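# Three arms lay duct in covered trench, reclose cover

## Task

Put the duct down inside the trench that has a cover, then close that cover again. Both must stay in place by themselves, with no arm holding anything. Finally open the grippers and move the arms away.

## Robot and tools

ROBOTS. There are three identical i2rt Big YAM arms, named arm1, arm2 and arm3. Each has six revolute joints, a two-finger gripper and a camera on the wrist. The hand reaches roughly 1.0 m from the joint 1 axis. With joints 1 and 6 at zero and the hand level and pointing forward, the wrist camera sits on top of the hand and looks toward the fingertips. Two more cameras, cam_high and cam_low, are fixed in the room. Each joint moves at its own speed, so the hand may take a wide, curved path between two postures.

JOINTS. All targets are absolute, never offsets from the current position. Angles are in radians; the gripper is in metres. The +/- value is how close a joint must get to count as arrived.
- joint1_rad: -2.879 to 2.879, +/-0.045. Rotates the whole arm about its foot. Positive is counter-clockwise seen from above. At 0 the arm extends the way its foot faces.
- joint2_rad: 0 to 3.141, +/-0.14. Shoulder. At 0 the upper arm lies roughly level, pointing backward. Increasing it raises the upper arm, then carries it forward.
- joint3_rad: 0 to 3.019, +/-0.09. Elbow. At 0 the forearm is folded back onto the upper arm; larger values open it.
- joint4_rad: -1.692 to 1.57, +/-0.055. Hand pitch; positive tips the fingers up.
- joint5_rad: -1.57 to 1.57, +/-0.03. Sideways hand swing; positive goes to the arm's right.
- joint6_rad: -2.094 to 2.094, +/-0.035. Hand roll; positive is clockwise when viewed from behind the hand.
- gripper_m: 0 to 0.093, +/-0.003. The gap between the fingertips. Each finger pad can squeeze with about 50 to 62 N, less on some units.

FRAME. A single scene frame is shared by all arms and cameras. Its origin is on the floor and +z is up. The hand point is halfway between the fingertips. The hand's z axis runs along the fingers, and its y axis is the direction in which the fingers open and close. The arm foot poses are not printed anywhere.

TOOLS.
- execute_actions: "actions" is a list holding one action or nothing. An action is an object keyed by "arm1", "arm2" and/or "arm3". Each key contains a "joints" object that maps joint names to absolute targets. All named motions start at once and may finish at different times. A joint or arm you leave out keeps its earlier target and may still be pushing toward it. An unknown key or an out-of-range number rejects the whole call, and nothing moves. "cameras" lists the cameras whose images come back: arm1_cam_wrist, arm2_cam_wrist, arm3_cam_wrist, cam_high, cam_low, or "all". Omitting it, null, or ["all"] returns every camera; [] returns none. An empty actions list only reports state and images. One action runs for at most 15 s. Example: {"arm1": {"joints": {"gripper_m": 0.05}}, "arm2": {"joints": {"joint1_rad": 0.3}}}.
- wait: "seconds" from 0 to 10. Nothing new is commanded and the scene keeps running. It returns state and images.
- zoom_image: "camera" plus "region" [x0, y0, x1, y1] in pixels, with (0, 0) at the top-left corner. The region may be at most 504 x 504. It works only on cameras that sent full images in the latest result.
- finished_scene: "scene" is the current scene's number. It closes the scene permanently, and its result says whether the goal was met. Call it only after you have released the objects and moved the arms away. Replying without any tool call also ends the run.

RESULTS. joint_positions gives the measured joint values. The "pictures" line names the cameras in the same order as the images. joint_status tells how each commanded motion ended:
- off_target: the joint stopped short and may still be pushing.
- contact_stop: the joint was blocked and now holds where it stopped.
- time_out: the joint could not finish in time. It keeps its target, or a nearer one no more than 0.375, 0.375, 0.113, 0.225, 0.075 and 0.3 rad away for joints 1 to 6, and keeps pushing. If the way clears, it moves there on its own.
- not_followed: a built-in self- and arm-collision check blocked the arm's joint targets. The line "joint command not followed" appears, often with "cause:". The gripper target is still carried out. A blocked arm may retry those targets on later actions.
on_its_own lists behaviour you did not command in this call; "held at" is the target being held, not the actual position. Joint torques are raw drive outputs, with per-arm offsets, scale and noise; they are not a reliable sign of contact. To stop a joint from pushing, command its reported position. A target very close to the current position may not move the joint. A joint carrying a load may sag.

HEAT. Holding loads or pushing heats the motors, and this continues while you think. A MOTOR HOT line appears from 85 C. At 100 C the arm goes limp and falls, reported as an OVER-TEMPERATURE FAULT; its unfinished keys then read limit_stop_at_motor_heat. Send those targets again afterwards.

CALIBRATION. Each camera line gives image_wh, fovy_deg, K in pixels, distortion D (OpenCV pinhole+radial), T_world_to_cam (4x4, metres, scene frame to camera frame) and pos_world. Fixed cameras may be off by up to about 2.3 degrees and 9 mm. Wrist camera poses are computed from joint readings, so they carry extra error. A result lists any camera whose numbers have changed.

CAUTIONS. Never knock anything out of the work area or onto the floor. Never squeeze two arms against each other; a hard hit between arms can also end the run. The collision check ignores fingers, gripper housings and wrist cameras, and can act too late. Avoid drops, slips, slams and forceful pushing. The arms do not stop at contact and can press hard. Loose objects may occasionally be nudged by outside disturbances, so check the final state. The robot holds your last command while you are writing a reply.

Each tool is called in YAML: its name, and indented under it one key for each argument.

## Session

I'll start by looking at the current state and images.

execute_actions:
  actions: []

Scene clock: 0.00 s.
Joint torques (N m, as the arm reports them, + toward a larger angle): no reading
arm1.joint_positions: joint1_rad=-0.218 joint2_rad=+0.474 joint3_rad=+1.411 joint4_rad=-1.165 joint5_rad=-0.235 joint6_rad=+0.064 gripper_m=+0.094
arm1.joint_status: not commanded
arm1.hand: x=-0.0050 y=-0.4407 z=+1.4544 quat_wxyz=(-0.405, +0.531, -0.571, -0.477) (m; scene frame)
arm2.joint_positions: joint1_rad=+0.052 joint2_rad=+0.580 joint3_rad=+1.324 joint4_rad=-1.223 joint5_rad=-0.117 joint6_rad=+0.183 gripper_m=+0.094
arm2.joint_status: not commanded
arm2.hand: x=-0.5547 y=-0.2078 z=+1.3476 quat_wxyz=(-0.280, +0.588, -0.621, -0.436) (m; scene frame)
arm3.joint_positions: joint1_rad=+0.109 joint2_rad=+0.425 joint3_rad=+1.410 joint4_rad=-1.482 joint5_rad=-0.021 joint6_rad=-0.393 gripper_m=+0.094
arm3.joint_status: not commanded
arm3.hand: x=+0.5054 y=-0.3128 z=+1.3506 quat_wxyz=(-0.395, +0.747, -0.431, -0.318) (m; scene frame)
pictures: arm1_cam_wrist, arm2_cam_wrist, arm3_cam_wrist, cam_high, cam_low
Images, in order (width x height): arm1_cam_wrist 504x504, arm2_cam_wrist 504x504, arm3_cam_wrist 504x504, cam_high 504x504, cam_low 504x504.

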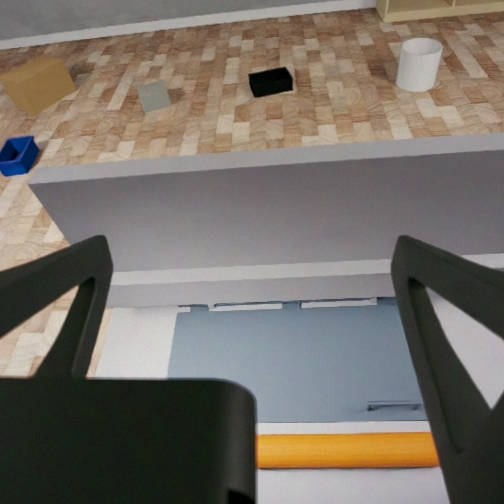

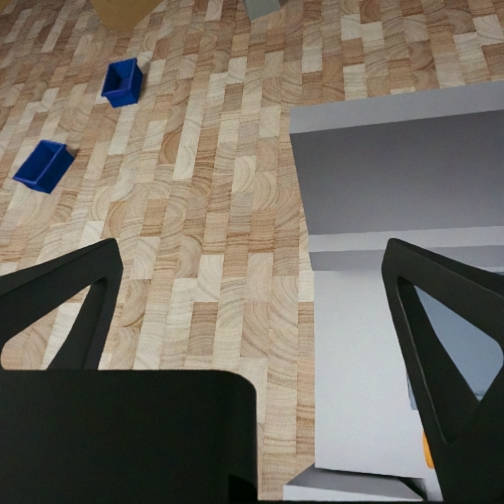

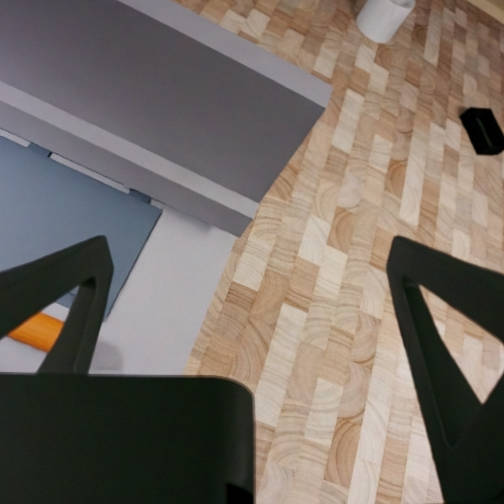

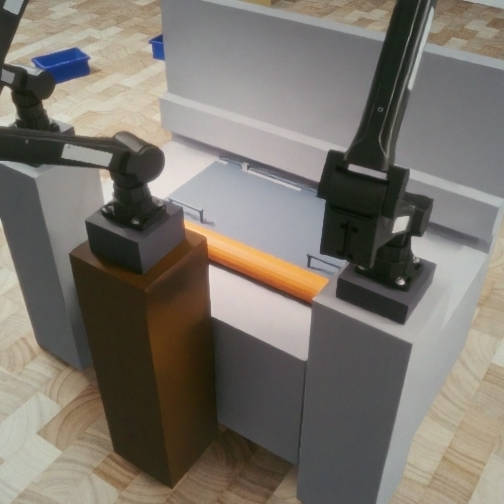

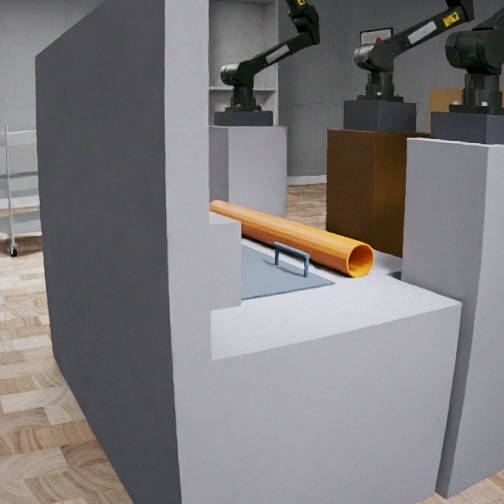

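zoom_image:
  camera: "cam_high"
  region: [130, 120, 382, 330]

zoom_image:
  camera: "cam_low"
  region: [190, 170, 420, 330]

zoom_image:
  camera: "arm1_cam_wrist"
  region: [90, 250, 504, 504]

Region (130, 120, 382, 330) of cam_high's 504x504 image, scaled by 2.000, with more detail than that image has.

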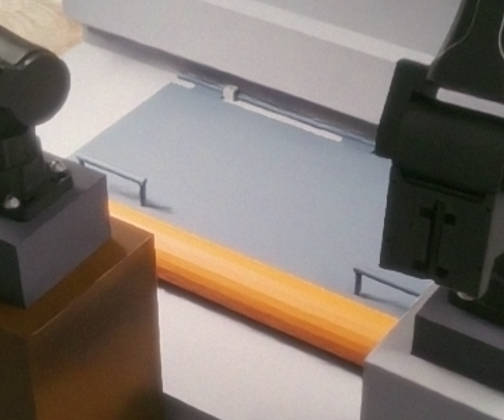

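Region (190, 170, 420, 330) of cam_low's 504x504 image, scaled by 2.191, with more detail than that image has; it fills the top 351 rows of this view, and the rest is white.

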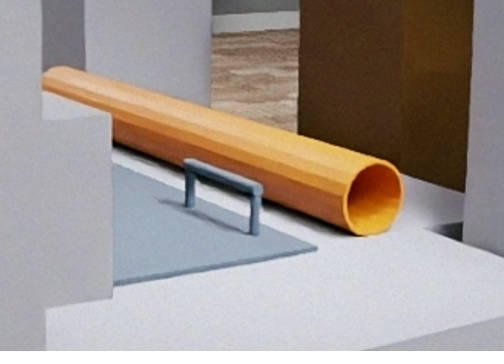

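Region (90, 250, 504, 504) of arm1_cam_wrist's 504x504 image, scaled by 1.217, with more detail than that image has; it fills the top 309 rows of this view, and the rest is white.

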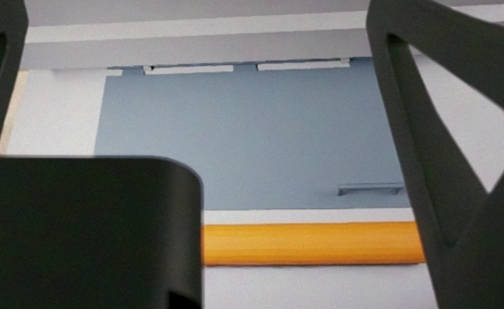

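execute_actions:
  actions:
    - {"arm1": {"joints": {"joint5_rad": 0.0, "joint6_rad": 0.0}}, "arm2": {"joints": {"joint4_rad": -1.6}}, "arm3": {"joints": {"joint3_rad": 1.0}}}
  cameras: []

Scene clock: 88.67 s.
Joint torques (N m, as the arm reports them, + toward a larger angle): arm1=[-0.07  3.39  7.2   2.1   0.28 -0.12] | arm2=[-0.34  2.61 10.97  1.3   0.06 -0.06] | arm3=[-0.69  2.37  8.33  1.36 -0.07 -0.1 ]
arm1.joint_positions: joint1_rad=-0.218 joint2_rad=+0.474 joint3_rad=+1.411 joint4_rad=-1.165 joint5_rad=-0.005 joint6_rad=+0.013 gripper_m=+0.094
arm1.joint_status: all done
arm1.hand: x=+0.0344 y=-0.4438 z=+1.4534 quat_wxyz=(-0.478, +0.494, -0.606, -0.400) (m; scene frame)
arm2.joint_positions: joint1_rad=+0.052 joint2_rad=+0.580 joint3_rad=+1.324 joint4_rad=-1.594 joint5_rad=-0.117 joint6_rad=+0.183 gripper_m=+0.094
arm2.joint_status: all done
arm2.hand: x=-0.5513 y=-0.2637 z=+1.2771 quat_wxyz=(-0.174, +0.634, -0.688, -0.308) (m; scene frame)
arm3.joint_positions: joint1_rad=+0.109 joint2_rad=+0.427 joint3_rad=+1.003 joint4_rad=-1.482 joint5_rad=-0.021 joint6_rad=-0.393 gripper_m=+0.094
arm3.joint_status: all done
arm3.hand: x=+0.4980 y=-0.2702 z=+1.1642 quat_wxyz=(-0.246, +0.820, -0.474, -0.207) (m; scene frame)
pictures: none
No camera images: the call's "cameras" was empty. Leave "cameras" out to get every camera's image.

execute_actions:
  actions:
    - {"arm1": {"joints": {"joint2_rad": 0.95}}, "arm2": {"joints": {"joint1_rad": -0.6}}, "arm3": {"joints": {"joint1_rad": 0.6}}}
  cameras: []

Scene clock: 103.53 s.
Joint torques (N m, as the arm reports them, + toward a larger angle): arm1=[-0.08 -3.85  9.06  1.82  0.29 -0.12] | arm2=[-1.12  2.74 10.94  1.4   0.06 -0.08] | arm3=[-0.32  2.69  8.25  1.36 -0.08 -0.1 ]
arm1.joint_positions: joint1_rad=-0.218 joint2_rad=+0.945 joint3_rad=+1.414 joint4_rad=-1.165 joint5_rad=-0.005 joint6_rad=+0.013 gripper_m=+0.094
arm1.joint_status: all done
arm1.hand: x=+0.0739 y=-0.2442 z=+1.3304 quat_wxyz=(-0.326, +0.571, -0.702, -0.274) (m; scene frame)
arm2.joint_positions: joint1_rad=-0.590 joint2_rad=+0.580 joint3_rad=+1.324 joint4_rad=-1.594 joint5_rad=-0.117 joint6_rad=+0.183 gripper_m=+0.094
arm2.joint_status: all done
arm2.hand: x=-0.4353 y=-0.2824 z=+1.2775 quat_wxyz=(-0.264, +0.384, -0.852, -0.237) (m; scene frame)
arm3.joint_positions: joint1_rad=+0.596 joint2_rad=+0.427 joint3_rad=+1.003 joint4_rad=-1.482 joint5_rad=-0.021 joint6_rad=-0.393 gripper_m=+0.094
arm3.joint_status: all done
arm3.hand: x=+0.4188 y=-0.3024 z=+1.1654 quat_wxyz=(-0.189, +0.909, -0.263, -0.263) (m; scene frame)
pictures: none
No camera images: the call's "cameras" was empty. Leave "cameras" out to get every camera's image.

execute_actions:
  actions: []
  cameras: ["arm1_cam_wrist", "arm2_cam_wrist", "arm3_cam_wrist"]

Scene clock: 223.53 s.
Joint torques (N m, as the arm reports them, + toward a larger angle): arm1=[-0.04 -4.03  9.05  1.82  0.28 -0.13] | arm2=[-1.    2.59 10.95  1.34  0.08 -0.07] | arm3=[-0.34  2.64  8.25  1.37 -0.08 -0.09]
arm1.joint_positions: joint1_rad=-0.218 joint2_rad=+0.945 joint3_rad=+1.414 joint4_rad=-1.165 joint5_rad=-0.005 joint6_rad=+0.013 gripper_m=+0.094
arm1.joint_status: all done
arm1.hand: x=+0.0739 y=-0.2442 z=+1.3304 quat_wxyz=(-0.326, +0.571, -0.702, -0.274) (m; scene frame)
arm2.joint_positions: joint1_rad=-0.590 joint2_rad=+0.580 joint3_rad=+1.324 joint4_rad=-1.594 joint5_rad=-0.117 joint6_rad=+0.183 gripper_m=+0.094
arm2.joint_status: all done
arm2.hand: x=-0.4353 y=-0.2824 z=+1.2775 quat_wxyz=(-0.264, +0.384, -0.852, -0.237) (m; scene frame)
arm3.joint_positions: joint1_rad=+0.596 joint2_rad=+0.427 joint3_rad=+1.003 joint4_rad=-1.482 joint5_rad=-0.021 joint6_rad=-0.393 gripper_m=+0.094
arm3.joint_status: all done
arm3.hand: x=+0.4188 y=-0.3024 z=+1.1654 quat_wxyz=(-0.189, +0.909, -0.263, -0.263) (m; scene frame)
pictures: arm1_cam_wrist, arm2_cam_wrist, arm3_cam_wrist
camera_calibration (this result's frames):
arm1_cam_wrist: T_world_to_cam=[[0.980742, -0.195304, -0.0014604, -0.118509], [-0.189103, -0.947679, -0.257186, 0.135061], [0.0488456, 0.252509, -0.966361, 1.46374], [0, 0, 0, 1]] pos_world=[0.0702697, -0.26476, 1.44906]
arm2_cam_wrist: T_world_to_cam=[[0.778983, -0.594883, -0.198239, 0.422848], [-0.616228, -0.78475, -0.0665696, -0.400379], [-0.115967, 0.174017, -0.977891, 1.36696], [0, 0, 0, 1]] pos_world=[-0.417594, -0.300527, 1.39391]
arm3_cam_wrist: T_world_to_cam=[[0.575219, 0.788216, 0.218722, -0.261123], [0.808235, -0.58885, -0.00352463, -0.507167], [0.126016, 0.178806, -0.975781, 1.26148], [0, 0, 0, 1]] pos_world=[0.401146, -0.318385, 1.28625]
Images, in order (width x height): arm1_cam_wrist 504x504, arm2_cam_wrist 504x504, arm3_cam_wrist 504x504.

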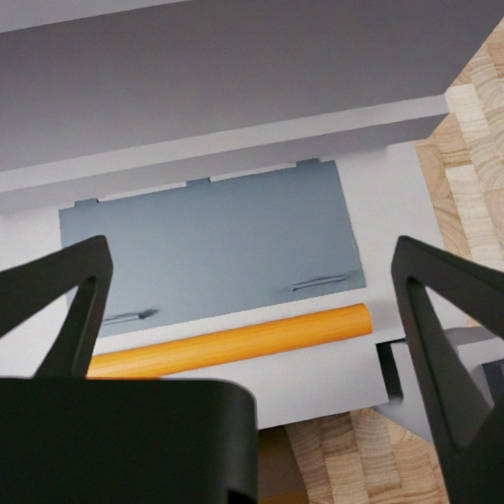

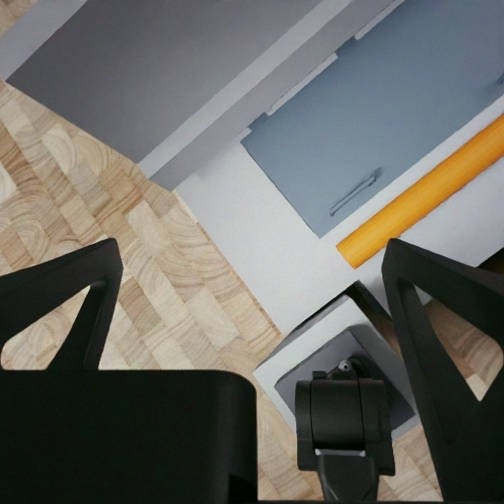

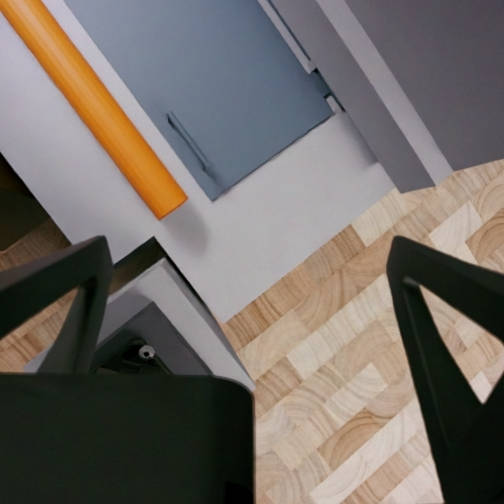

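zoom_image:
  camera: "arm2_cam_wrist"
  region: [220, 90, 420, 290]

zoom_image:
  camera: "arm3_cam_wrist"
  region: [130, 40, 370, 250]

zoom_image:
  camera: "arm1_cam_wrist"
  region: [40, 130, 400, 390]

Region (220, 90, 420, 290) of arm2_cam_wrist's 504x504 image, scaled by 2.520, with more detail than that image has.

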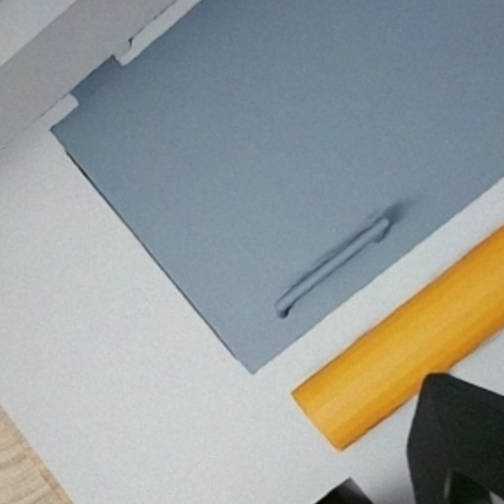

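Region (130, 40, 370, 250) of arm3_cam_wrist's 504x504 image, scaled by 2.100, with more detail than that image has; it fills the top 441 rows of this view, and the rest is white.

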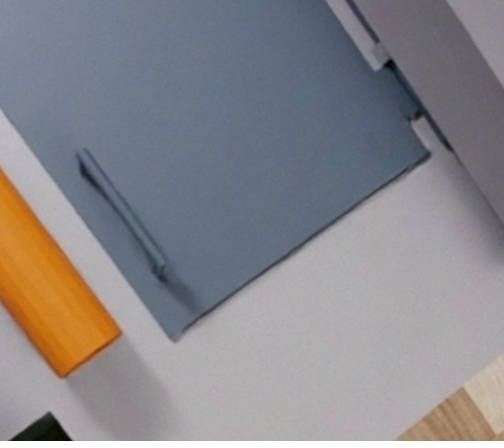

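Region (40, 130, 400, 390) of arm1_cam_wrist's 504x504 image, scaled by 1.400, with more detail than that image has.

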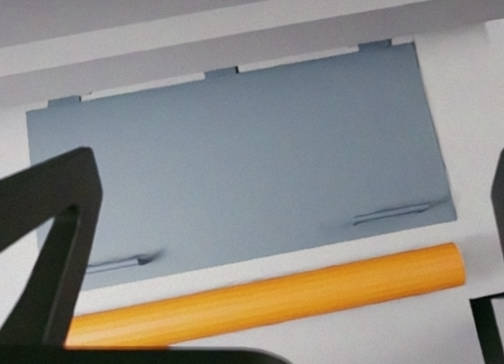

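execute_actions:
  actions:
    - {"arm1": {"joints": {"joint1_rad": -0.023, "joint2_rad": 0.65, "joint3_rad": 1.25, "joint4_rad": -1.4}}, "arm2": {"joints": {"joint1_rad": -0.65, "joint2_rad": 2.12, "joint3_rad": 0.573, "joint4_rad": 0.364, "joint5_rad": -0.534, "joint6_rad": 0.565, "gripper_m": 0.045}}, "arm3": {"joints": {"joint1_rad": 0.65, "joint2_rad": 2.12, "joint3_rad": 0.573, "joint4_rad": 0.364, "joint5_rad": 0.534, "joint6_rad": -0.565, "gripper_m": 0.045}}}
  cameras: ["cam_high"]

Scene clock: 339.57 s.
Joint torques (N m, as the arm reports them, + toward a larger angle): arm1=[-0.04  0.29  7.71  1.17  0.19 -0.11] | arm2=[ -0.86 -10.03   1.35   1.66  -0.33   0.01] | arm3=[-0.19 -9.08  0.1   1.3   0.38 -0.16]
arm1.joint_positions: joint1_rad=-0.023 joint2_rad=+0.648 joint3_rad=+1.249 joint4_rad=-1.389 joint5_rad=-0.003 joint6_rad=+0.012 gripper_m=+0.094
arm1.joint_status: all done
arm1.hand: x=-0.0001 y=-0.3722 z=+1.2923 quat_wxyz=(-0.269, +0.649, -0.657, -0.273) (m; scene frame)
arm2.joint_positions: joint1_rad=-0.639 joint2_rad=+2.114 joint3_rad=+0.570 joint4_rad=+0.352 joint5_rad=-0.532 joint6_rad=+0.553 gripper_m=+0.045
arm2.joint_status: all done
arm2.hand: x=-0.3708 y=-0.1032 z=+0.6385 quat_wxyz=(+0.040, +0.229, -0.922, -0.310) (m; scene frame)
arm3.joint_positions: joint1_rad=+0.647 joint2_rad=+2.118 joint3_rad=+0.583 joint4_rad=+0.349 joint5_rad=+0.529 joint6_rad=-0.556 gripper_m=+0.045
arm3.joint_status: all done
arm3.hand: x=+0.3568 y=-0.1033 z=+0.6306 quat_wxyz=(-0.308, +0.926, -0.217, +0.031) (m; scene frame)
pictures: cam_high
Images, in order (width x height): cam_high 504x504.

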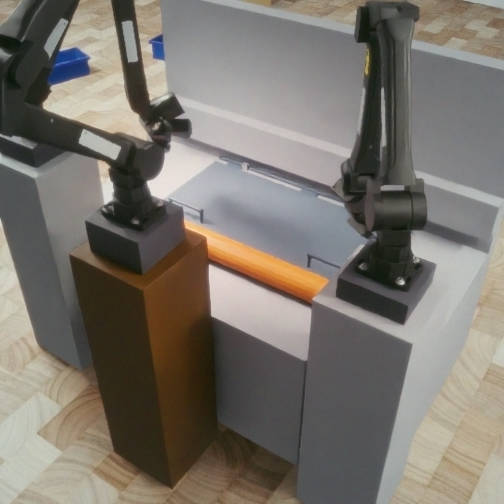

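execute_actions:
  actions:
    - {"arm2": {"joints": {"joint1_rad": -1.09, "joint2_rad": 2.2, "joint3_rad": 0.58, "joint4_rad": 0.375, "joint5_rad": -0.534, "joint6_rad": 0.585}}, "arm3": {"joints": {"joint1_rad": 1.065, "joint2_rad": 2.19, "joint3_rad": 0.583, "joint4_rad": 0.365, "joint5_rad": 0.534, "joint6_rad": -0.585}}}

Scene clock: 362.97 s.
Joint torques (N m, as the arm reports them, + toward a larger angle): arm1=[-0.06  0.15  7.68  1.18  0.19 -0.11] | arm2=[  0.12 -10.3    0.57   1.31  -0.23   0.01] | arm3=[-1.   -9.02  0.23  1.09  0.31 -0.16]
arm1.joint_positions: joint1_rad=-0.023 joint2_rad=+0.648 joint3_rad=+1.249 joint4_rad=-1.389 joint5_rad=-0.003 joint6_rad=+0.012 gripper_m=+0.094
arm1.joint_status: not commanded
arm1.hand: x=-0.0001 y=-0.3722 z=+1.2923 quat_wxyz=(-0.269, +0.649, -0.657, -0.273) (m; scene frame)
arm2.joint_positions: joint1_rad=-1.093 joint2_rad=+2.195 joint3_rad=+0.578 joint4_rad=+0.366 joint5_rad=-0.534 joint6_rad=+0.573 gripper_m=+0.045
arm2.joint_status: all done
arm2.hand: x=-0.2493 y=-0.2115 z=+0.6139 quat_wxyz=(-0.003, -0.001, -0.954, -0.300) (m; scene frame)
arm3.joint_positions: joint1_rad=+1.072 joint2_rad=+2.188 joint3_rad=+0.583 joint4_rad=+0.354 joint5_rad=+0.532 joint6_rad=-0.575 gripper_m=+0.045
arm3.joint_status: all done
arm3.hand: x=+0.2459 y=-0.2108 z=+0.6093 quat_wxyz=(-0.296, +0.955, +0.001, -0.006) (m; scene frame)
pictures: arm1_cam_wrist, arm2_cam_wrist, arm3_cam_wrist, cam_high, cam_low
camera_calibration (this result's frames):
arm1_cam_wrist: T_world_to_cam=[[0.999994, -0.00324513, 0.0014338, -0.00316459], [-0.00296177, -0.986094, -0.166165, -0.141905], [0.00195309, 0.16616, -0.986097, 1.4562], [0, 0, 0, 1]] pos_world=[-0.0000998086, -0.381903, 1.41238]
arm2_cam_wrist: T_world_to_cam=[[-0.000922444, -0.82238, -0.568938, 0.173553], [-0.810626, -0.332535, 0.481981, -0.563847], [-0.585563, 0.461641, -0.666336, 0.479783], [0, 0, 0, 1]] pos_world=[-0.175966, -0.266259, 0.690201]
arm3_cam_wrist: T_world_to_cam=[[-0.00676368, 0.819245, 0.573403, -0.178728], [0.816116, -0.326833, 0.476587, -0.554649], [0.577849, 0.471187, -0.666389, 0.486341], [0, 0, 0, 1]] pos_world=[0.170418, -0.264013, 0.690914]
Images, in order (width x height): arm1_cam_wrist 504x504, arm2_cam_wrist 504x504, arm3_cam_wrist 504x504, cam_high 504x504, cam_low 504x504.

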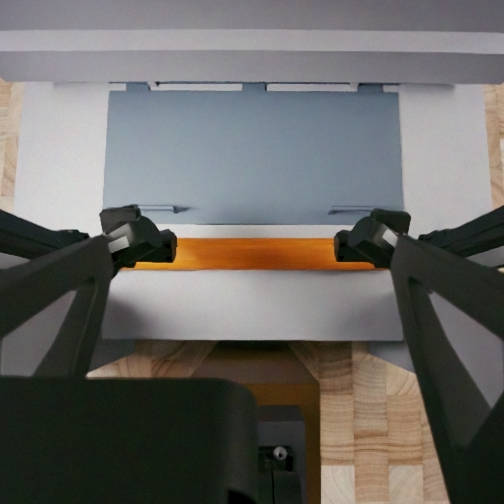

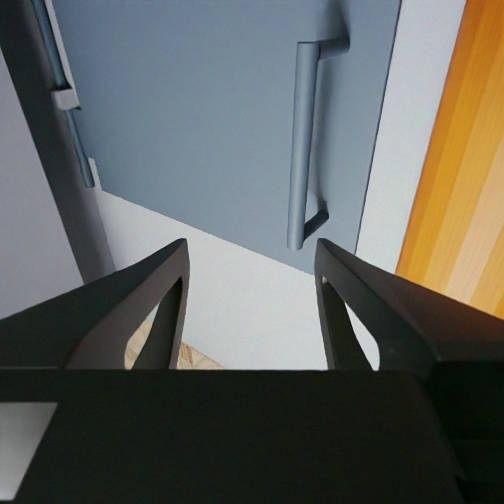

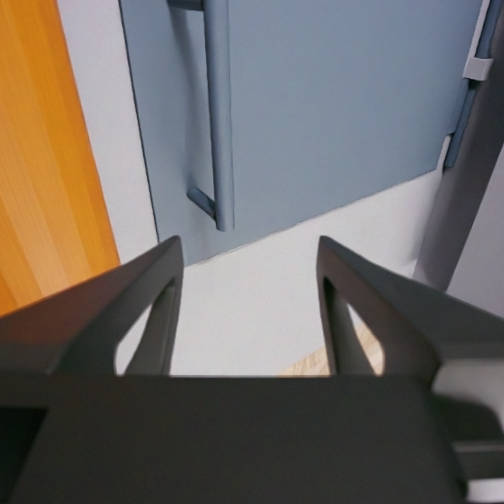

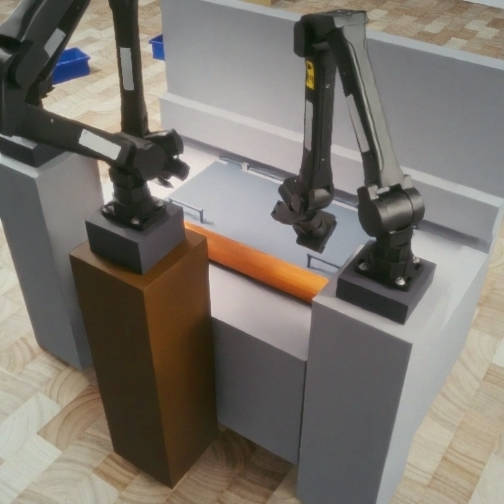

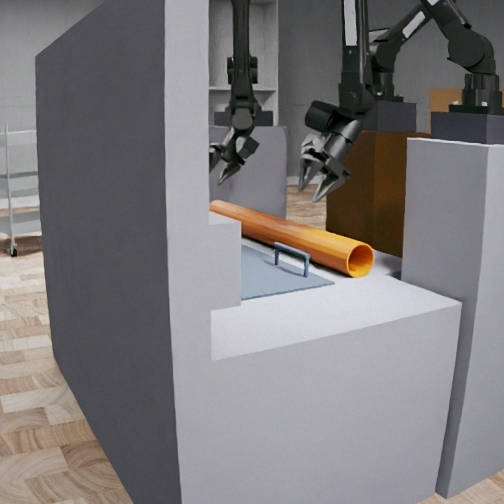

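zoom_image:
  camera: "arm2_cam_wrist"
  region: [200, 0, 480, 300]

zoom_image:
  camera: "cam_low"
  region: [200, 80, 420, 300]

zoom_image:
  camera: "arm2_cam_wrist"
  region: [0, 0, 200, 240]

Region (200, 0, 480, 300) of arm2_cam_wrist's 504x504 image, scaled by 1.680, with more detail than that image has; it fills the left 470 columns of this view, and the rest is white.

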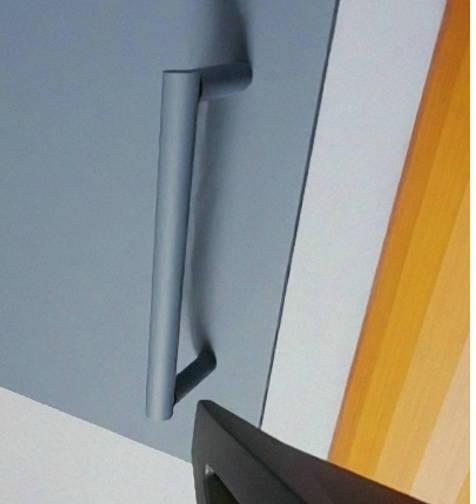

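Region (200, 80, 420, 300) of cam_low's 504x504 image, scaled by 2.291, with more detail than that image has.

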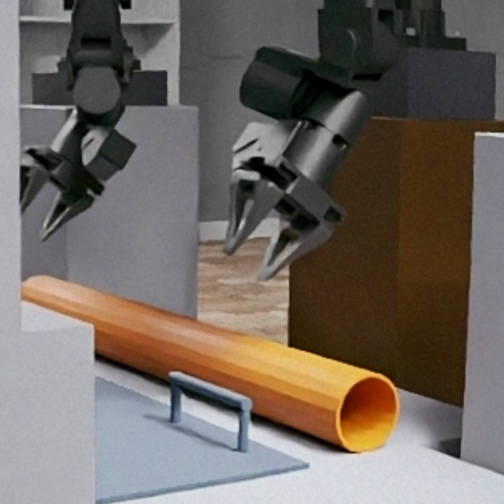

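Region (0, 0, 200, 240) of arm2_cam_wrist's 504x504 image, scaled by 2.100, with more detail than that image has.

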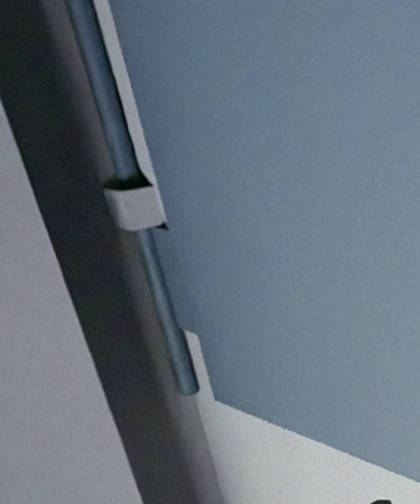

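zoom_image:
  camera: "arm3_cam_wrist"
  region: [80, 0, 360, 300]

Region (80, 0, 360, 300) of arm3_cam_wrist's 504x504 image, scaled by 1.680, with more detail than that image has; it fills the left 470 columns of this view, and the rest is white.

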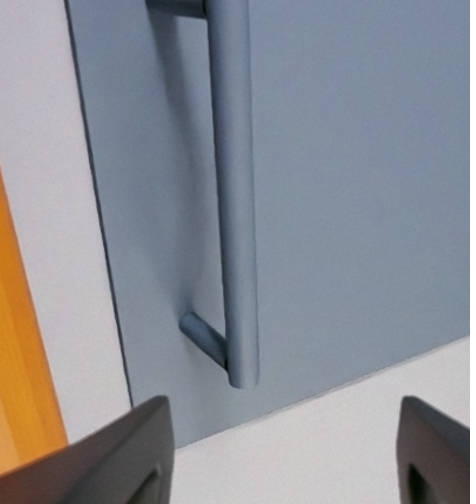

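execute_actions:
  actions:
    - {"arm2": {"joints": {"joint1_rad": -1.005, "joint2_rad": 2.516, "joint3_rad": 0.731, "joint4_rad": 0.58, "joint5_rad": -0.51, "joint6_rad": 0.667, "gripper_m": 0.038}}, "arm3": {"joints": {"joint1_rad": 0.98, "joint2_rad": 2.468, "joint3_rad": 0.745, "joint4_rad": 0.527, "joint5_rad": 0.515, "joint6_rad": -0.683, "gripper_m": 0.038}}}
  cameras: ["arm2_cam_wrist", "arm3_cam_wrist", "cam_low"]

Scene clock: 473.70 s.
Joint torques (N m, as the arm reports them, + toward a larger angle): arm1=[-0.05  0.12  7.69  1.18  0.19 -0.12] | arm2=[ -0.42 -12.04  -1.12   1.58  -0.15   0.04] | arm3=[  0.03 -10.87  -0.83   1.15   0.08  -0.17]
arm1.joint_positions: joint1_rad=-0.023 joint2_rad=+0.648 joint3_rad=+1.249 joint4_rad=-1.389 joint5_rad=-0.003 joint6_rad=+0.012 gripper_m=+0.094
arm1.joint_status: not commanded
arm1.hand: x=-0.0001 y=-0.3722 z=+1.2923 quat_wxyz=(-0.269, +0.649, -0.657, -0.273) (m; scene frame)
arm2.joint_positions: joint1_rad=-1.005 joint2_rad=+2.520 joint3_rad=+0.728 joint4_rad=+0.568 joint5_rad=-0.511 joint6_rad=+0.655 gripper_m=+0.038
arm2.joint_status: all done
arm2.hand: x=-0.2599 y=-0.1861 z=+0.5205 quat_wxyz=(+0.005, +0.004, -0.955, -0.297) (m; scene frame)
arm3.joint_positions: joint1_rad=+0.974 joint2_rad=+2.474 joint3_rad=+0.745 joint4_rad=+0.515 joint5_rad=+0.518 joint6_rad=-0.673 gripper_m=+0.038
arm3.joint_status: all done
arm3.hand: x=+0.2473 y=-0.1739 z=+0.5266 quat_wxyz=(-0.299, +0.954, -0.003, +0.005) (m; scene frame)
pictures: arm2_cam_wrist, arm3_cam_wrist, cam_low
camera_calibration (this result's frames):
arm2_cam_wrist: T_world_to_cam=[[0.00357085, -0.82552, -0.564362, 0.139509], [-0.799829, -0.341102, 0.493885, -0.523957], [-0.600217, 0.44963, -0.661493, 0.390957], [0, 0, 0, 1]] pos_world=[-0.184916, -0.239341, 0.596124]
arm3_cam_wrist: T_world_to_cam=[[-0.00638581, 0.815223, 0.579112, -0.165289], [0.80282, -0.341094, 0.489015, -0.510066], [0.596188, 0.468045, -0.652299, 0.4005], [0, 0, 0, 1]] pos_world=[0.169662, -0.226685, 0.606397]
Images, in order (width x height): arm2_cam_wrist 504x504, arm3_cam_wrist 504x504, cam_low 504x504.

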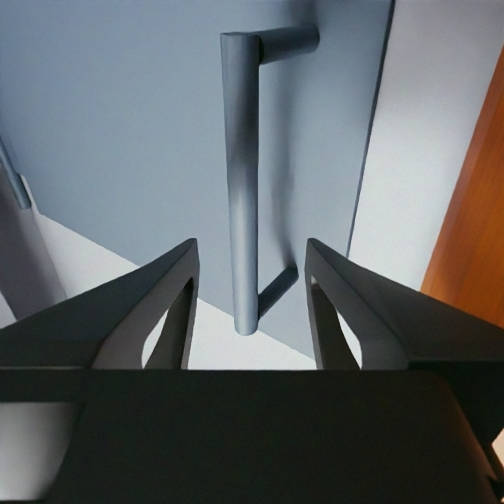

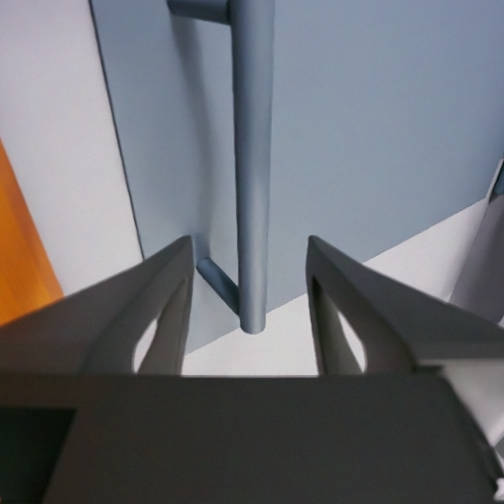

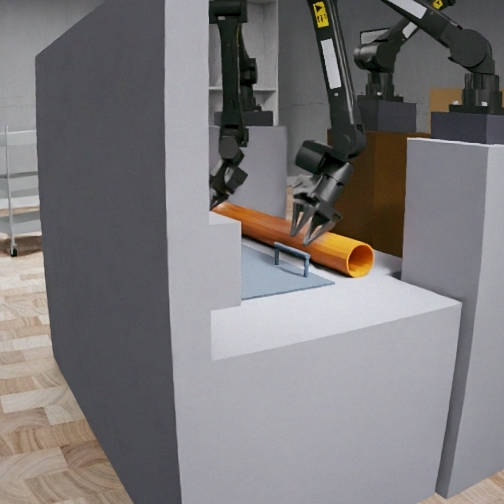

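execute_actions:
  actions:
    - {"arm2": {"joints": {"joint1_rad": -0.967, "joint2_rad": 2.569, "joint3_rad": 0.778, "joint4_rad": 0.612, "joint5_rad": -0.495, "joint6_rad": 0.71}}, "arm3": {"joints": {"joint1_rad": 0.945, "joint2_rad": 2.521, "joint3_rad": 0.789, "joint4_rad": 0.558, "joint5_rad": 0.501, "joint6_rad": -0.722}}}
  cameras: []

execute_actions:
  actions:
    - {"arm2": {"joints": {"joint1_rad": -0.928, "joint2_rad": 2.622, "joint3_rad": 0.825, "joint4_rad": 0.644, "joint5_rad": -0.48, "joint6_rad": 0.754}}, "arm3": {"joints": {"joint1_rad": 0.912, "joint2_rad": 2.573, "joint3_rad": 0.833, "joint4_rad": 0.589, "joint5_rad": 0.487, "joint6_rad": -0.76}}}
  cameras: ["arm2_cam_wrist", "arm3_cam_wrist", "cam_low"]

Scene clock: 514.03 s.
Joint torques (N m, as the arm reports them, + toward a larger angle): arm1=[-0.02  0.15  7.69  1.16  0.19 -0.12] | arm2=[  0.32 -10.74  -1.2    1.6   -0.08   0.  ] | arm3=[-0.73 -9.94 -0.41  1.27  0.05 -0.16]
arm1.joint_positions: joint1_rad=-0.023 joint2_rad=+0.648 joint3_rad=+1.249 joint4_rad=-1.389 joint5_rad=-0.003 joint6_rad=+0.012 gripper_m=+0.094
arm1.joint_status: not commanded
arm1.hand: x=-0.0001 y=-0.3722 z=+1.2923 quat_wxyz=(-0.269, +0.649, -0.657, -0.273) (m; scene frame)
arm2.joint_positions: joint1_rad=-0.976 joint2_rad=+2.551 joint3_rad=+0.780 joint4_rad=+0.601 joint5_rad=-0.497 joint6_rad=+0.697 gripper_m=+0.038
arm2.joint_status: all done
arm2.hand: x=-0.2465 y=-0.1667 z=+0.5111 quat_wxyz=(-0.010, +0.003, -0.952, -0.306) (m; scene frame)
arm3.joint_positions: joint1_rad=+0.948 joint2_rad=+2.510 joint3_rad=+0.786 joint4_rad=+0.544 joint5_rad=+0.505 joint6_rad=-0.712 gripper_m=+0.038
arm3.joint_status: all done
arm3.hand: x=+0.2403 y=-0.1597 z=+0.5157 quat_wxyz=(-0.303, +0.953, +0.000, -0.003) (m; scene frame)
pictures: none
No camera images: the call's "cameras" was empty. Leave "cameras" out to get every camera's image.

Scene clock: 514.83 s.
Joint torques (N m, as the arm reports them, + toward a larger angle): arm1=[-0.06  0.15  7.69  1.19  0.19 -0.11] | arm2=[  0.04 -11.53  -1.27   1.78  -0.08   0.02] | arm3=[ -0.61 -10.3   -0.51   1.35   0.04  -0.16]
arm1.joint_positions: joint1_rad=-0.023 joint2_rad=+0.648 joint3_rad=+1.249 joint4_rad=-1.389 joint5_rad=-0.003 joint6_rad=+0.012 gripper_m=+0.094
arm1.joint_status: not commanded
arm1.hand: x=-0.0001 y=-0.3722 z=+1.2923 quat_wxyz=(-0.269, +0.649, -0.657, -0.273) (m; scene frame)
arm2.joint_positions: joint1_rad=-0.934 joint2_rad=+2.609 joint3_rad=+0.824 joint4_rad=+0.632 joint5_rad=-0.482 joint6_rad=+0.741 gripper_m=+0.038
arm2.joint_status: all done
arm2.hand: x=-0.2515 y=-0.1533 z=+0.4916 quat_wxyz=(-0.008, +0.002, -0.952, -0.305) (m; scene frame)
arm3.joint_positions: joint1_rad=+0.913 joint2_rad=+2.565 joint3_rad=+0.830 joint4_rad=+0.574 joint5_rad=+0.491 joint6_rad=-0.749 gripper_m=+0.038
arm3.joint_status: all done
arm3.hand: x=+0.2425 y=-0.1470 z=+0.4975 quat_wxyz=(-0.303, +0.953, +0.001, -0.004) (m; scene frame)
pictures: arm2_cam_wrist, arm3_cam_wrist, cam_low
camera_calibration (this result's frames):
arm2_cam_wrist: T_world_to_cam=[[0.00821988, -0.815621, -0.578528, 0.159912], [-0.814556, -0.341046, 0.46924, -0.483399], [-0.580027, 0.467387, -0.667172, 0.37281], [0, 0, 0, 1]] pos_world=[-0.17883, -0.20868, 0.568073]
arm3_cam_wrist: T_world_to_cam=[[-0.00732929, 0.809938, 0.58647, -0.174633], [0.813087, -0.336573, 0.474982, -0.477648], [0.582096, 0.480332, -0.656083, 0.37889], [0, 0, 0, 1]] pos_world=[0.166539, -0.201315, 0.577875]
Images, in order (width x height): arm2_cam_wrist 504x504, arm3_cam_wrist 504x504, cam_low 504x504.

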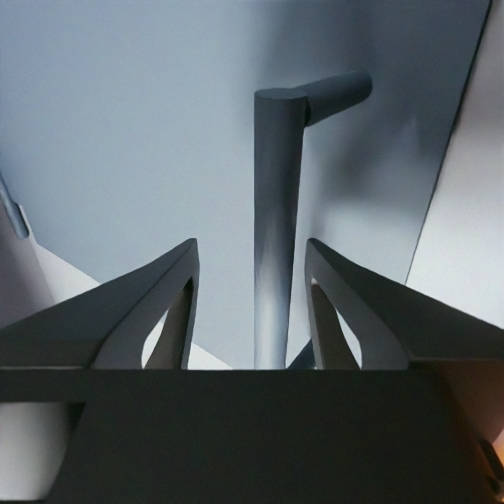

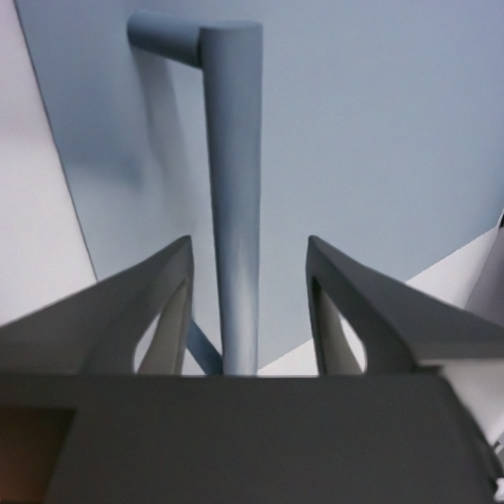

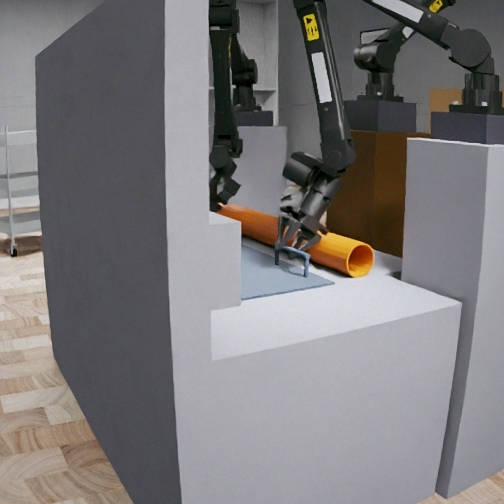

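execute_actions:
  actions:
    - {"arm2": {"joints": {"joint1_rad": -0.925, "joint2_rad": 2.641, "gripper_m": 0.03}}, "arm3": {"joints": {"joint1_rad": 0.909, "joint2_rad": 2.588, "joint3_rad": 0.835, "gripper_m": 0.03}}}
  cameras: ["arm2_cam_wrist", "arm3_cam_wrist"]

Scene clock: 521.77 s.
Joint torques (N m, as the arm reports them, + toward a larger angle): arm1=[-0.08  0.11  7.69  1.18  0.19 -0.11] | arm2=[  0.19 -10.67  -1.3    1.61  -0.08   0.03] | arm3=[ -0.7  -10.19  -0.37   1.31   0.03  -0.17]
arm1.joint_positions: joint1_rad=-0.023 joint2_rad=+0.648 joint3_rad=+1.249 joint4_rad=-1.389 joint5_rad=-0.003 joint6_rad=+0.012 gripper_m=+0.094
arm1.joint_status: not commanded
arm1.hand: x=-0.0001 y=-0.3722 z=+1.2923 quat_wxyz=(-0.269, +0.649, -0.657, -0.273) (m; scene frame)
arm2.joint_positions: joint1_rad=-0.934 joint2_rad=+2.624 joint3_rad=+0.824 joint4_rad=+0.633 joint5_rad=-0.482 joint6_rad=+0.742 gripper_m=+0.030
arm2.joint_status: all done
arm2.hand: x=-0.2567 y=-0.1572 z=+0.4863 quat_wxyz=(-0.002, +0.000, -0.953, -0.301) (m; scene frame)
arm3.joint_positions: joint1_rad=+0.913 joint2_rad=+2.576 joint3_rad=+0.830 joint4_rad=+0.574 joint5_rad=+0.491 joint6_rad=-0.750 gripper_m=+0.030
arm3.joint_status: all done
arm3.hand: x=+0.2462 y=-0.1499 z=+0.4935 quat_wxyz=(-0.300, +0.954, +0.002, +0.001) (m; scene frame)
pictures: arm2_cam_wrist, arm3_cam_wrist
camera_calibration (this result's frames):
arm2_cam_wrist: T_world_to_cam=[[0.00143741, -0.820345, -0.571867, 0.14796], [-0.809356, -0.336822, 0.481138, -0.490192], [-0.587317, 0.462152, -0.664435, 0.364036], [0, 0, 0, 1]] pos_world=[-0.183148, -0.211969, 0.562342]
arm3_cam_wrist: T_world_to_cam=[[-0.0132207, 0.813658, 0.581194, -0.165321], [0.809033, -0.332873, 0.484418, -0.482789], [0.587614, 0.47661, -0.653875, 0.372436], [0, 0, 0, 1]] pos_world=[0.169558, -0.203699, 0.573482]
Images, in order (width x height): arm2_cam_wrist 504x504, arm3_cam_wrist 504x504.

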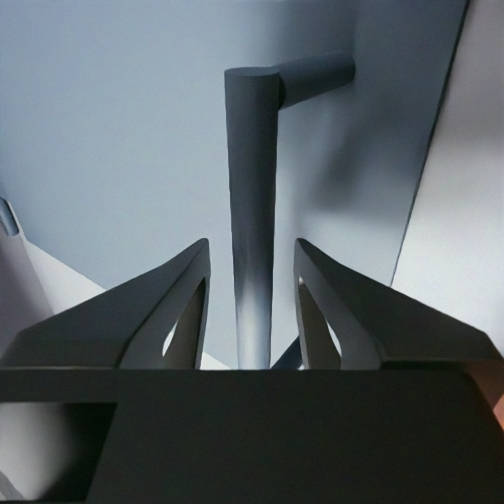

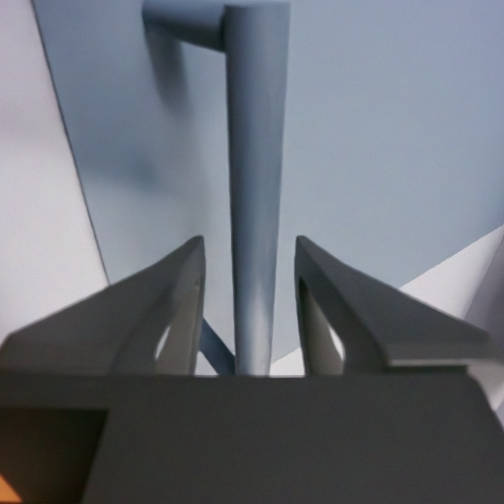

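execute_actions:
  actions:
    - {"arm2": {"joints": {"gripper_m": 0.0}}, "arm3": {"joints": {"gripper_m": 0.0}}}
  cameras: []

execute_actions:
  actions:
    - {"arm2": {"joints": {"joint1_rad": -0.865, "joint2_rad": 2.425, "joint3_rad": 0.776, "joint4_rad": 0.418, "joint5_rad": -0.364, "joint6_rad": 0.774}}, "arm3": {"joints": {"joint1_rad": 0.85, "joint2_rad": 2.382, "joint3_rad": 0.79, "joint4_rad": 0.36, "joint5_rad": 0.374, "joint6_rad": -0.778}}}
  cameras: ["cam_low", "arm2_cam_wrist"]

Scene clock: 623.50 s.
Joint torques (N m, as the arm reports them, + toward a larger angle): arm1=[-0.07  0.1   7.68  1.16  0.19 -0.11] | arm2=[  0.15 -11.29  -1.34   1.58  -0.18   0.03] | arm3=[-0.67 -9.97 -0.41  1.19 -0.04 -0.15]
arm1.joint_positions: joint1_rad=-0.023 joint2_rad=+0.648 joint3_rad=+1.249 joint4_rad=-1.389 joint5_rad=-0.003 joint6_rad=+0.012 gripper_m=+0.094
arm1.joint_status: not commanded
arm1.hand: x=-0.0001 y=-0.3722 z=+1.2923 quat_wxyz=(-0.269, +0.649, -0.657, -0.273) (m; scene frame)
arm2.joint_positions: joint1_rad=-0.934 joint2_rad=+2.625 joint3_rad=+0.824 joint4_rad=+0.634 joint5_rad=-0.480 joint6_rad=+0.741 gripper_m=+0.010
arm2.joint_status: gripper_m off_target (ended at +0.010, target +0.000)
arm2.hand: x=-0.2565 y=-0.1575 z=+0.4860 quat_wxyz=(-0.003, +0.001, -0.954, -0.301) (m; scene frame)
arm3.joint_positions: joint1_rad=+0.912 joint2_rad=+2.576 joint3_rad=+0.830 joint4_rad=+0.578 joint5_rad=+0.493 joint6_rad=-0.751 gripper_m=+0.010
arm3.joint_status: gripper_m off_target (ended at +0.010, target +0.000)
arm3.hand: x=+0.2462 y=-0.1489 z=+0.4939 quat_wxyz=(-0.302, +0.953, +0.002, +0.000) (m; scene frame)
pictures: none
No camera images: the call's "cameras" was empty. Leave "cameras" out to get every camera's image.

Scene clock: 624.43 s.
Joint torques (N m, as the arm reports them, + toward a larger angle): arm1=[-0.03  0.2   7.69  1.18  0.19 -0.11] | arm2=[  0.2  -16.24  -1.92   0.54  -0.67   0.15] | arm3=[ -0.8  -13.99  -1.02   0.32   0.42  -0.16]
arm1.joint_positions: joint1_rad=-0.023 joint2_rad=+0.648 joint3_rad=+1.249 joint4_rad=-1.389 joint5_rad=-0.003 joint6_rad=+0.012 gripper_m=+0.094
arm1.joint_status: not commanded
arm1.hand: x=-0.0001 y=-0.3722 z=+1.2923 quat_wxyz=(-0.269, +0.649, -0.657, -0.273) (m; scene frame)
arm2.joint_positions: joint1_rad=-0.875 joint2_rad=+2.473 joint3_rad=+0.794 joint4_rad=+0.426 joint5_rad=-0.351 joint6_rad=+0.751 gripper_m=+0.010
arm2.joint_status: all done
arm2.hand: x=-0.2560 y=-0.1533 z=+0.5162 quat_wxyz=(-0.004, +0.003, -0.973, -0.230) (m; scene frame)
arm3.joint_positions: joint1_rad=+0.855 joint2_rad=+2.426 joint3_rad=+0.804 joint4_rad=+0.370 joint5_rad=+0.366 joint6_rad=-0.770 gripper_m=+0.010
arm3.joint_status: all done
arm3.hand: x=+0.2464 y=-0.1443 z=+0.5247 quat_wxyz=(-0.232, +0.973, +0.004, +0.000) (m; scene frame)
pictures: arm2_cam_wrist, cam_low
camera_calibration (this result's frames):
arm2_cam_wrist: T_world_to_cam=[[0.0073126, -0.895985, -0.444024, 0.0921616], [-0.810184, -0.265578, 0.522561, -0.513386], [-0.58613, 0.35592, -0.727855, 0.399282], [0, 0, 0, 1]] pos_world=[-0.18258, -0.195881, 0.599816]
Images, in order (width x height): arm2_cam_wrist 504x504, cam_low 504x504.

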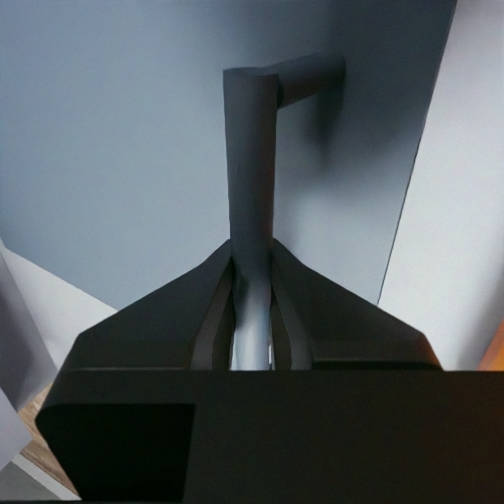

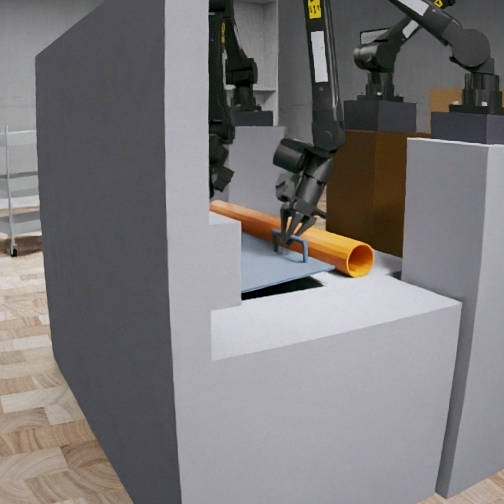

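execute_actions:
  actions:
    - {"arm2": {"joints": {"joint1_rad": -0.784, "joint2_rad": 2.204, "joint3_rad": 0.807, "joint4_rad": 0.183, "joint5_rad": -0.268, "joint6_rad": 0.815}}, "arm3": {"joints": {"joint1_rad": 0.775, "joint2_rad": 2.172, "joint3_rad": 0.828, "joint4_rad": 0.126, "joint5_rad": 0.276, "joint6_rad": -0.813}}}
  cameras: []

Scene clock: 642.43 s.
Joint torques (N m, as the arm reports them, + toward a larger angle): arm1=[-0.07  0.12  7.69  1.18  0.19 -0.12] | arm2=[  1.   -17.98   3.51   1.36  -1.15   0.18] | arm3=[ -1.19 -15.48   3.6    1.15   0.62  -0.13]
arm1.joint_positions: joint1_rad=-0.023 joint2_rad=+0.648 joint3_rad=+1.249 joint4_rad=-1.389 joint5_rad=-0.003 joint6_rad=+0.012 gripper_m=+0.094
arm1.joint_status: not commanded
arm1.hand: x=-0.0001 y=-0.3722 z=+1.2923 quat_wxyz=(-0.269, +0.649, -0.657, -0.273) (m; scene frame)
arm2.joint_positions: joint1_rad=-0.804 joint2_rad=+2.273 joint3_rad=+0.784 joint4_rad=+0.172 joint5_rad=-0.244 joint6_rad=+0.791 gripper_m=+0.010
arm2.joint_status: all done
arm2.hand: x=-0.2541 y=-0.1366 z=+0.5694 quat_wxyz=(-0.006, +0.006, -0.985, -0.171) (m; scene frame)
arm3.joint_positions: joint1_rad=+0.787 joint2_rad=+2.230 joint3_rad=+0.801 joint4_rad=+0.109 joint5_rad=+0.262 joint6_rad=-0.808 gripper_m=+0.010
arm3.joint_status: all done
arm3.hand: x=+0.2458 y=-0.1278 z=+0.5788 quat_wxyz=(-0.174, +0.985, +0.003, -0.001) (m; scene frame)
pictures: none
No camera images: the call's "cameras" was empty. Leave "cameras" out to get every camera's image.

execute_actions:
  actions: []

Scene clock: 663.03 s.
Joint torques (N m, as the arm reports them, + toward a larger angle): arm1=[-0.02  0.14  7.68  1.18  0.19 -0.12] | arm2=[  0.87 -17.36   3.58   1.34  -1.13   0.16] | arm3=[ -1.34 -15.06   3.66   1.14   0.62  -0.13]
arm1.joint_positions: joint1_rad=-0.023 joint2_rad=+0.648 joint3_rad=+1.249 joint4_rad=-1.389 joint5_rad=-0.003 joint6_rad=+0.012 gripper_m=+0.094
arm1.joint_status: not commanded
arm1.hand: x=-0.0001 y=-0.3722 z=+1.2923 quat_wxyz=(-0.269, +0.649, -0.657, -0.273) (m; scene frame)
arm2.joint_positions: joint1_rad=-0.804 joint2_rad=+2.273 joint3_rad=+0.784 joint4_rad=+0.172 joint5_rad=-0.244 joint6_rad=+0.791 gripper_m=+0.010
arm2.joint_status: all done
arm2.hand: x=-0.2541 y=-0.1366 z=+0.5694 quat_wxyz=(-0.006, +0.006, -0.985, -0.171) (m; scene frame)
arm3.joint_positions: joint1_rad=+0.787 joint2_rad=+2.230 joint3_rad=+0.801 joint4_rad=+0.109 joint5_rad=+0.262 joint6_rad=-0.808 gripper_m=+0.010
arm3.joint_status: all done
arm3.hand: x=+0.2458 y=-0.1278 z=+0.5788 quat_wxyz=(-0.174, +0.985, +0.003, -0.001) (m; scene frame)
pictures: arm1_cam_wrist, arm2_cam_wrist, arm3_cam_wrist, cam_high, cam_low
camera_calibration (this result's frames):
arm1_cam_wrist: T_world_to_cam=[[0.999994, -0.00324513, 0.0014338, -0.00316459], [-0.00296177, -0.986094, -0.166165, -0.141905], [0.00195309, 0.16616, -0.986097, 1.4562], [0, 0, 0, 1]] pos_world=[-0.0000998086, -0.381903, 1.41238]
arm2_cam_wrist: T_world_to_cam=[[0.012922, -0.942615, -0.333633, 0.0629738], [-0.812164, -0.20453, 0.546403, -0.540922], [-0.583286, 0.263904, -0.768201, 0.444267], [0, 0, 0, 1]] pos_world=[-0.180997, -0.168519, 0.657858]
arm3_cam_wrist: T_world_to_cam=[[-0.0141514, 0.936077, 0.351509, -0.0840159], [0.810265, -0.195252, 0.552582, -0.538653], [0.585892, 0.292635, -0.755708, 0.453798], [0, 0, 0, 1]] pos_world=[0.169386, -0.159325, 0.670121]
Images, in order (width x height): arm1_cam_wrist 504x504, arm2_cam_wrist 504x504, arm3_cam_wrist 504x504, cam_high 504x504, cam_low 504x504.

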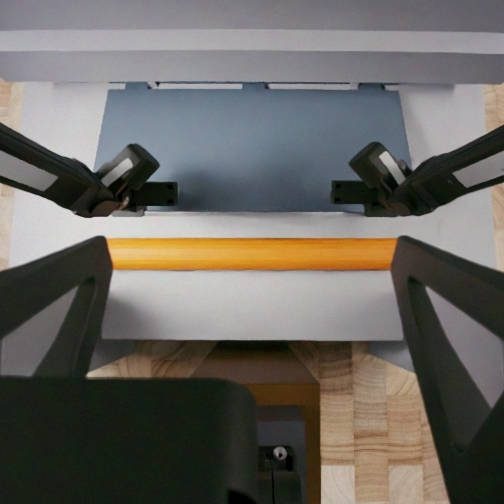

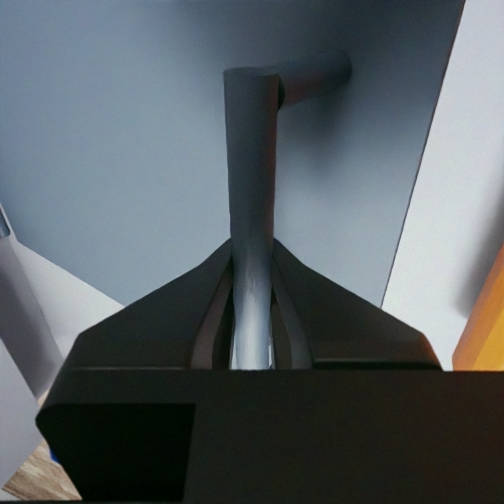

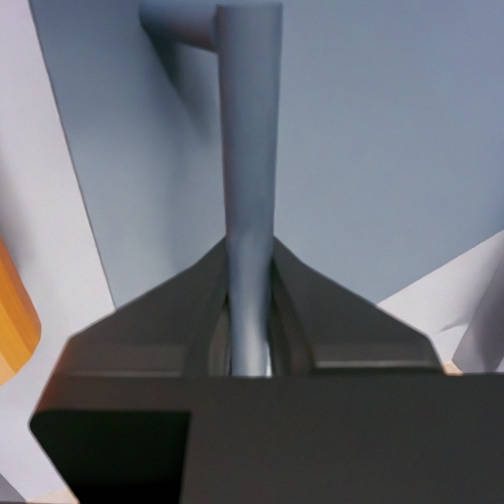

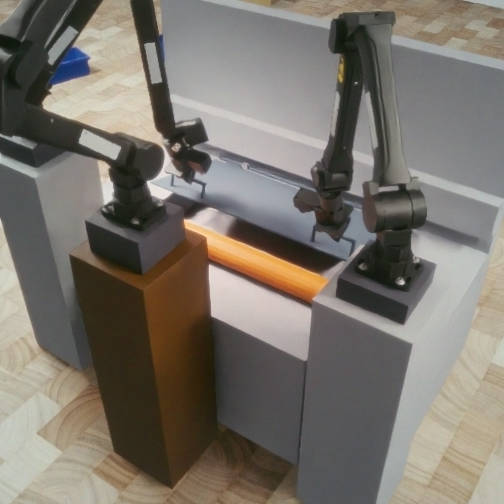

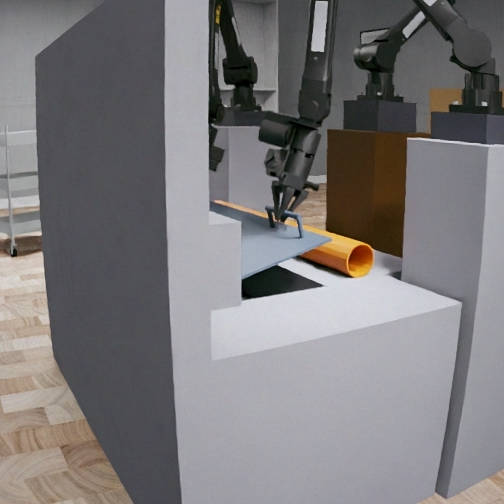

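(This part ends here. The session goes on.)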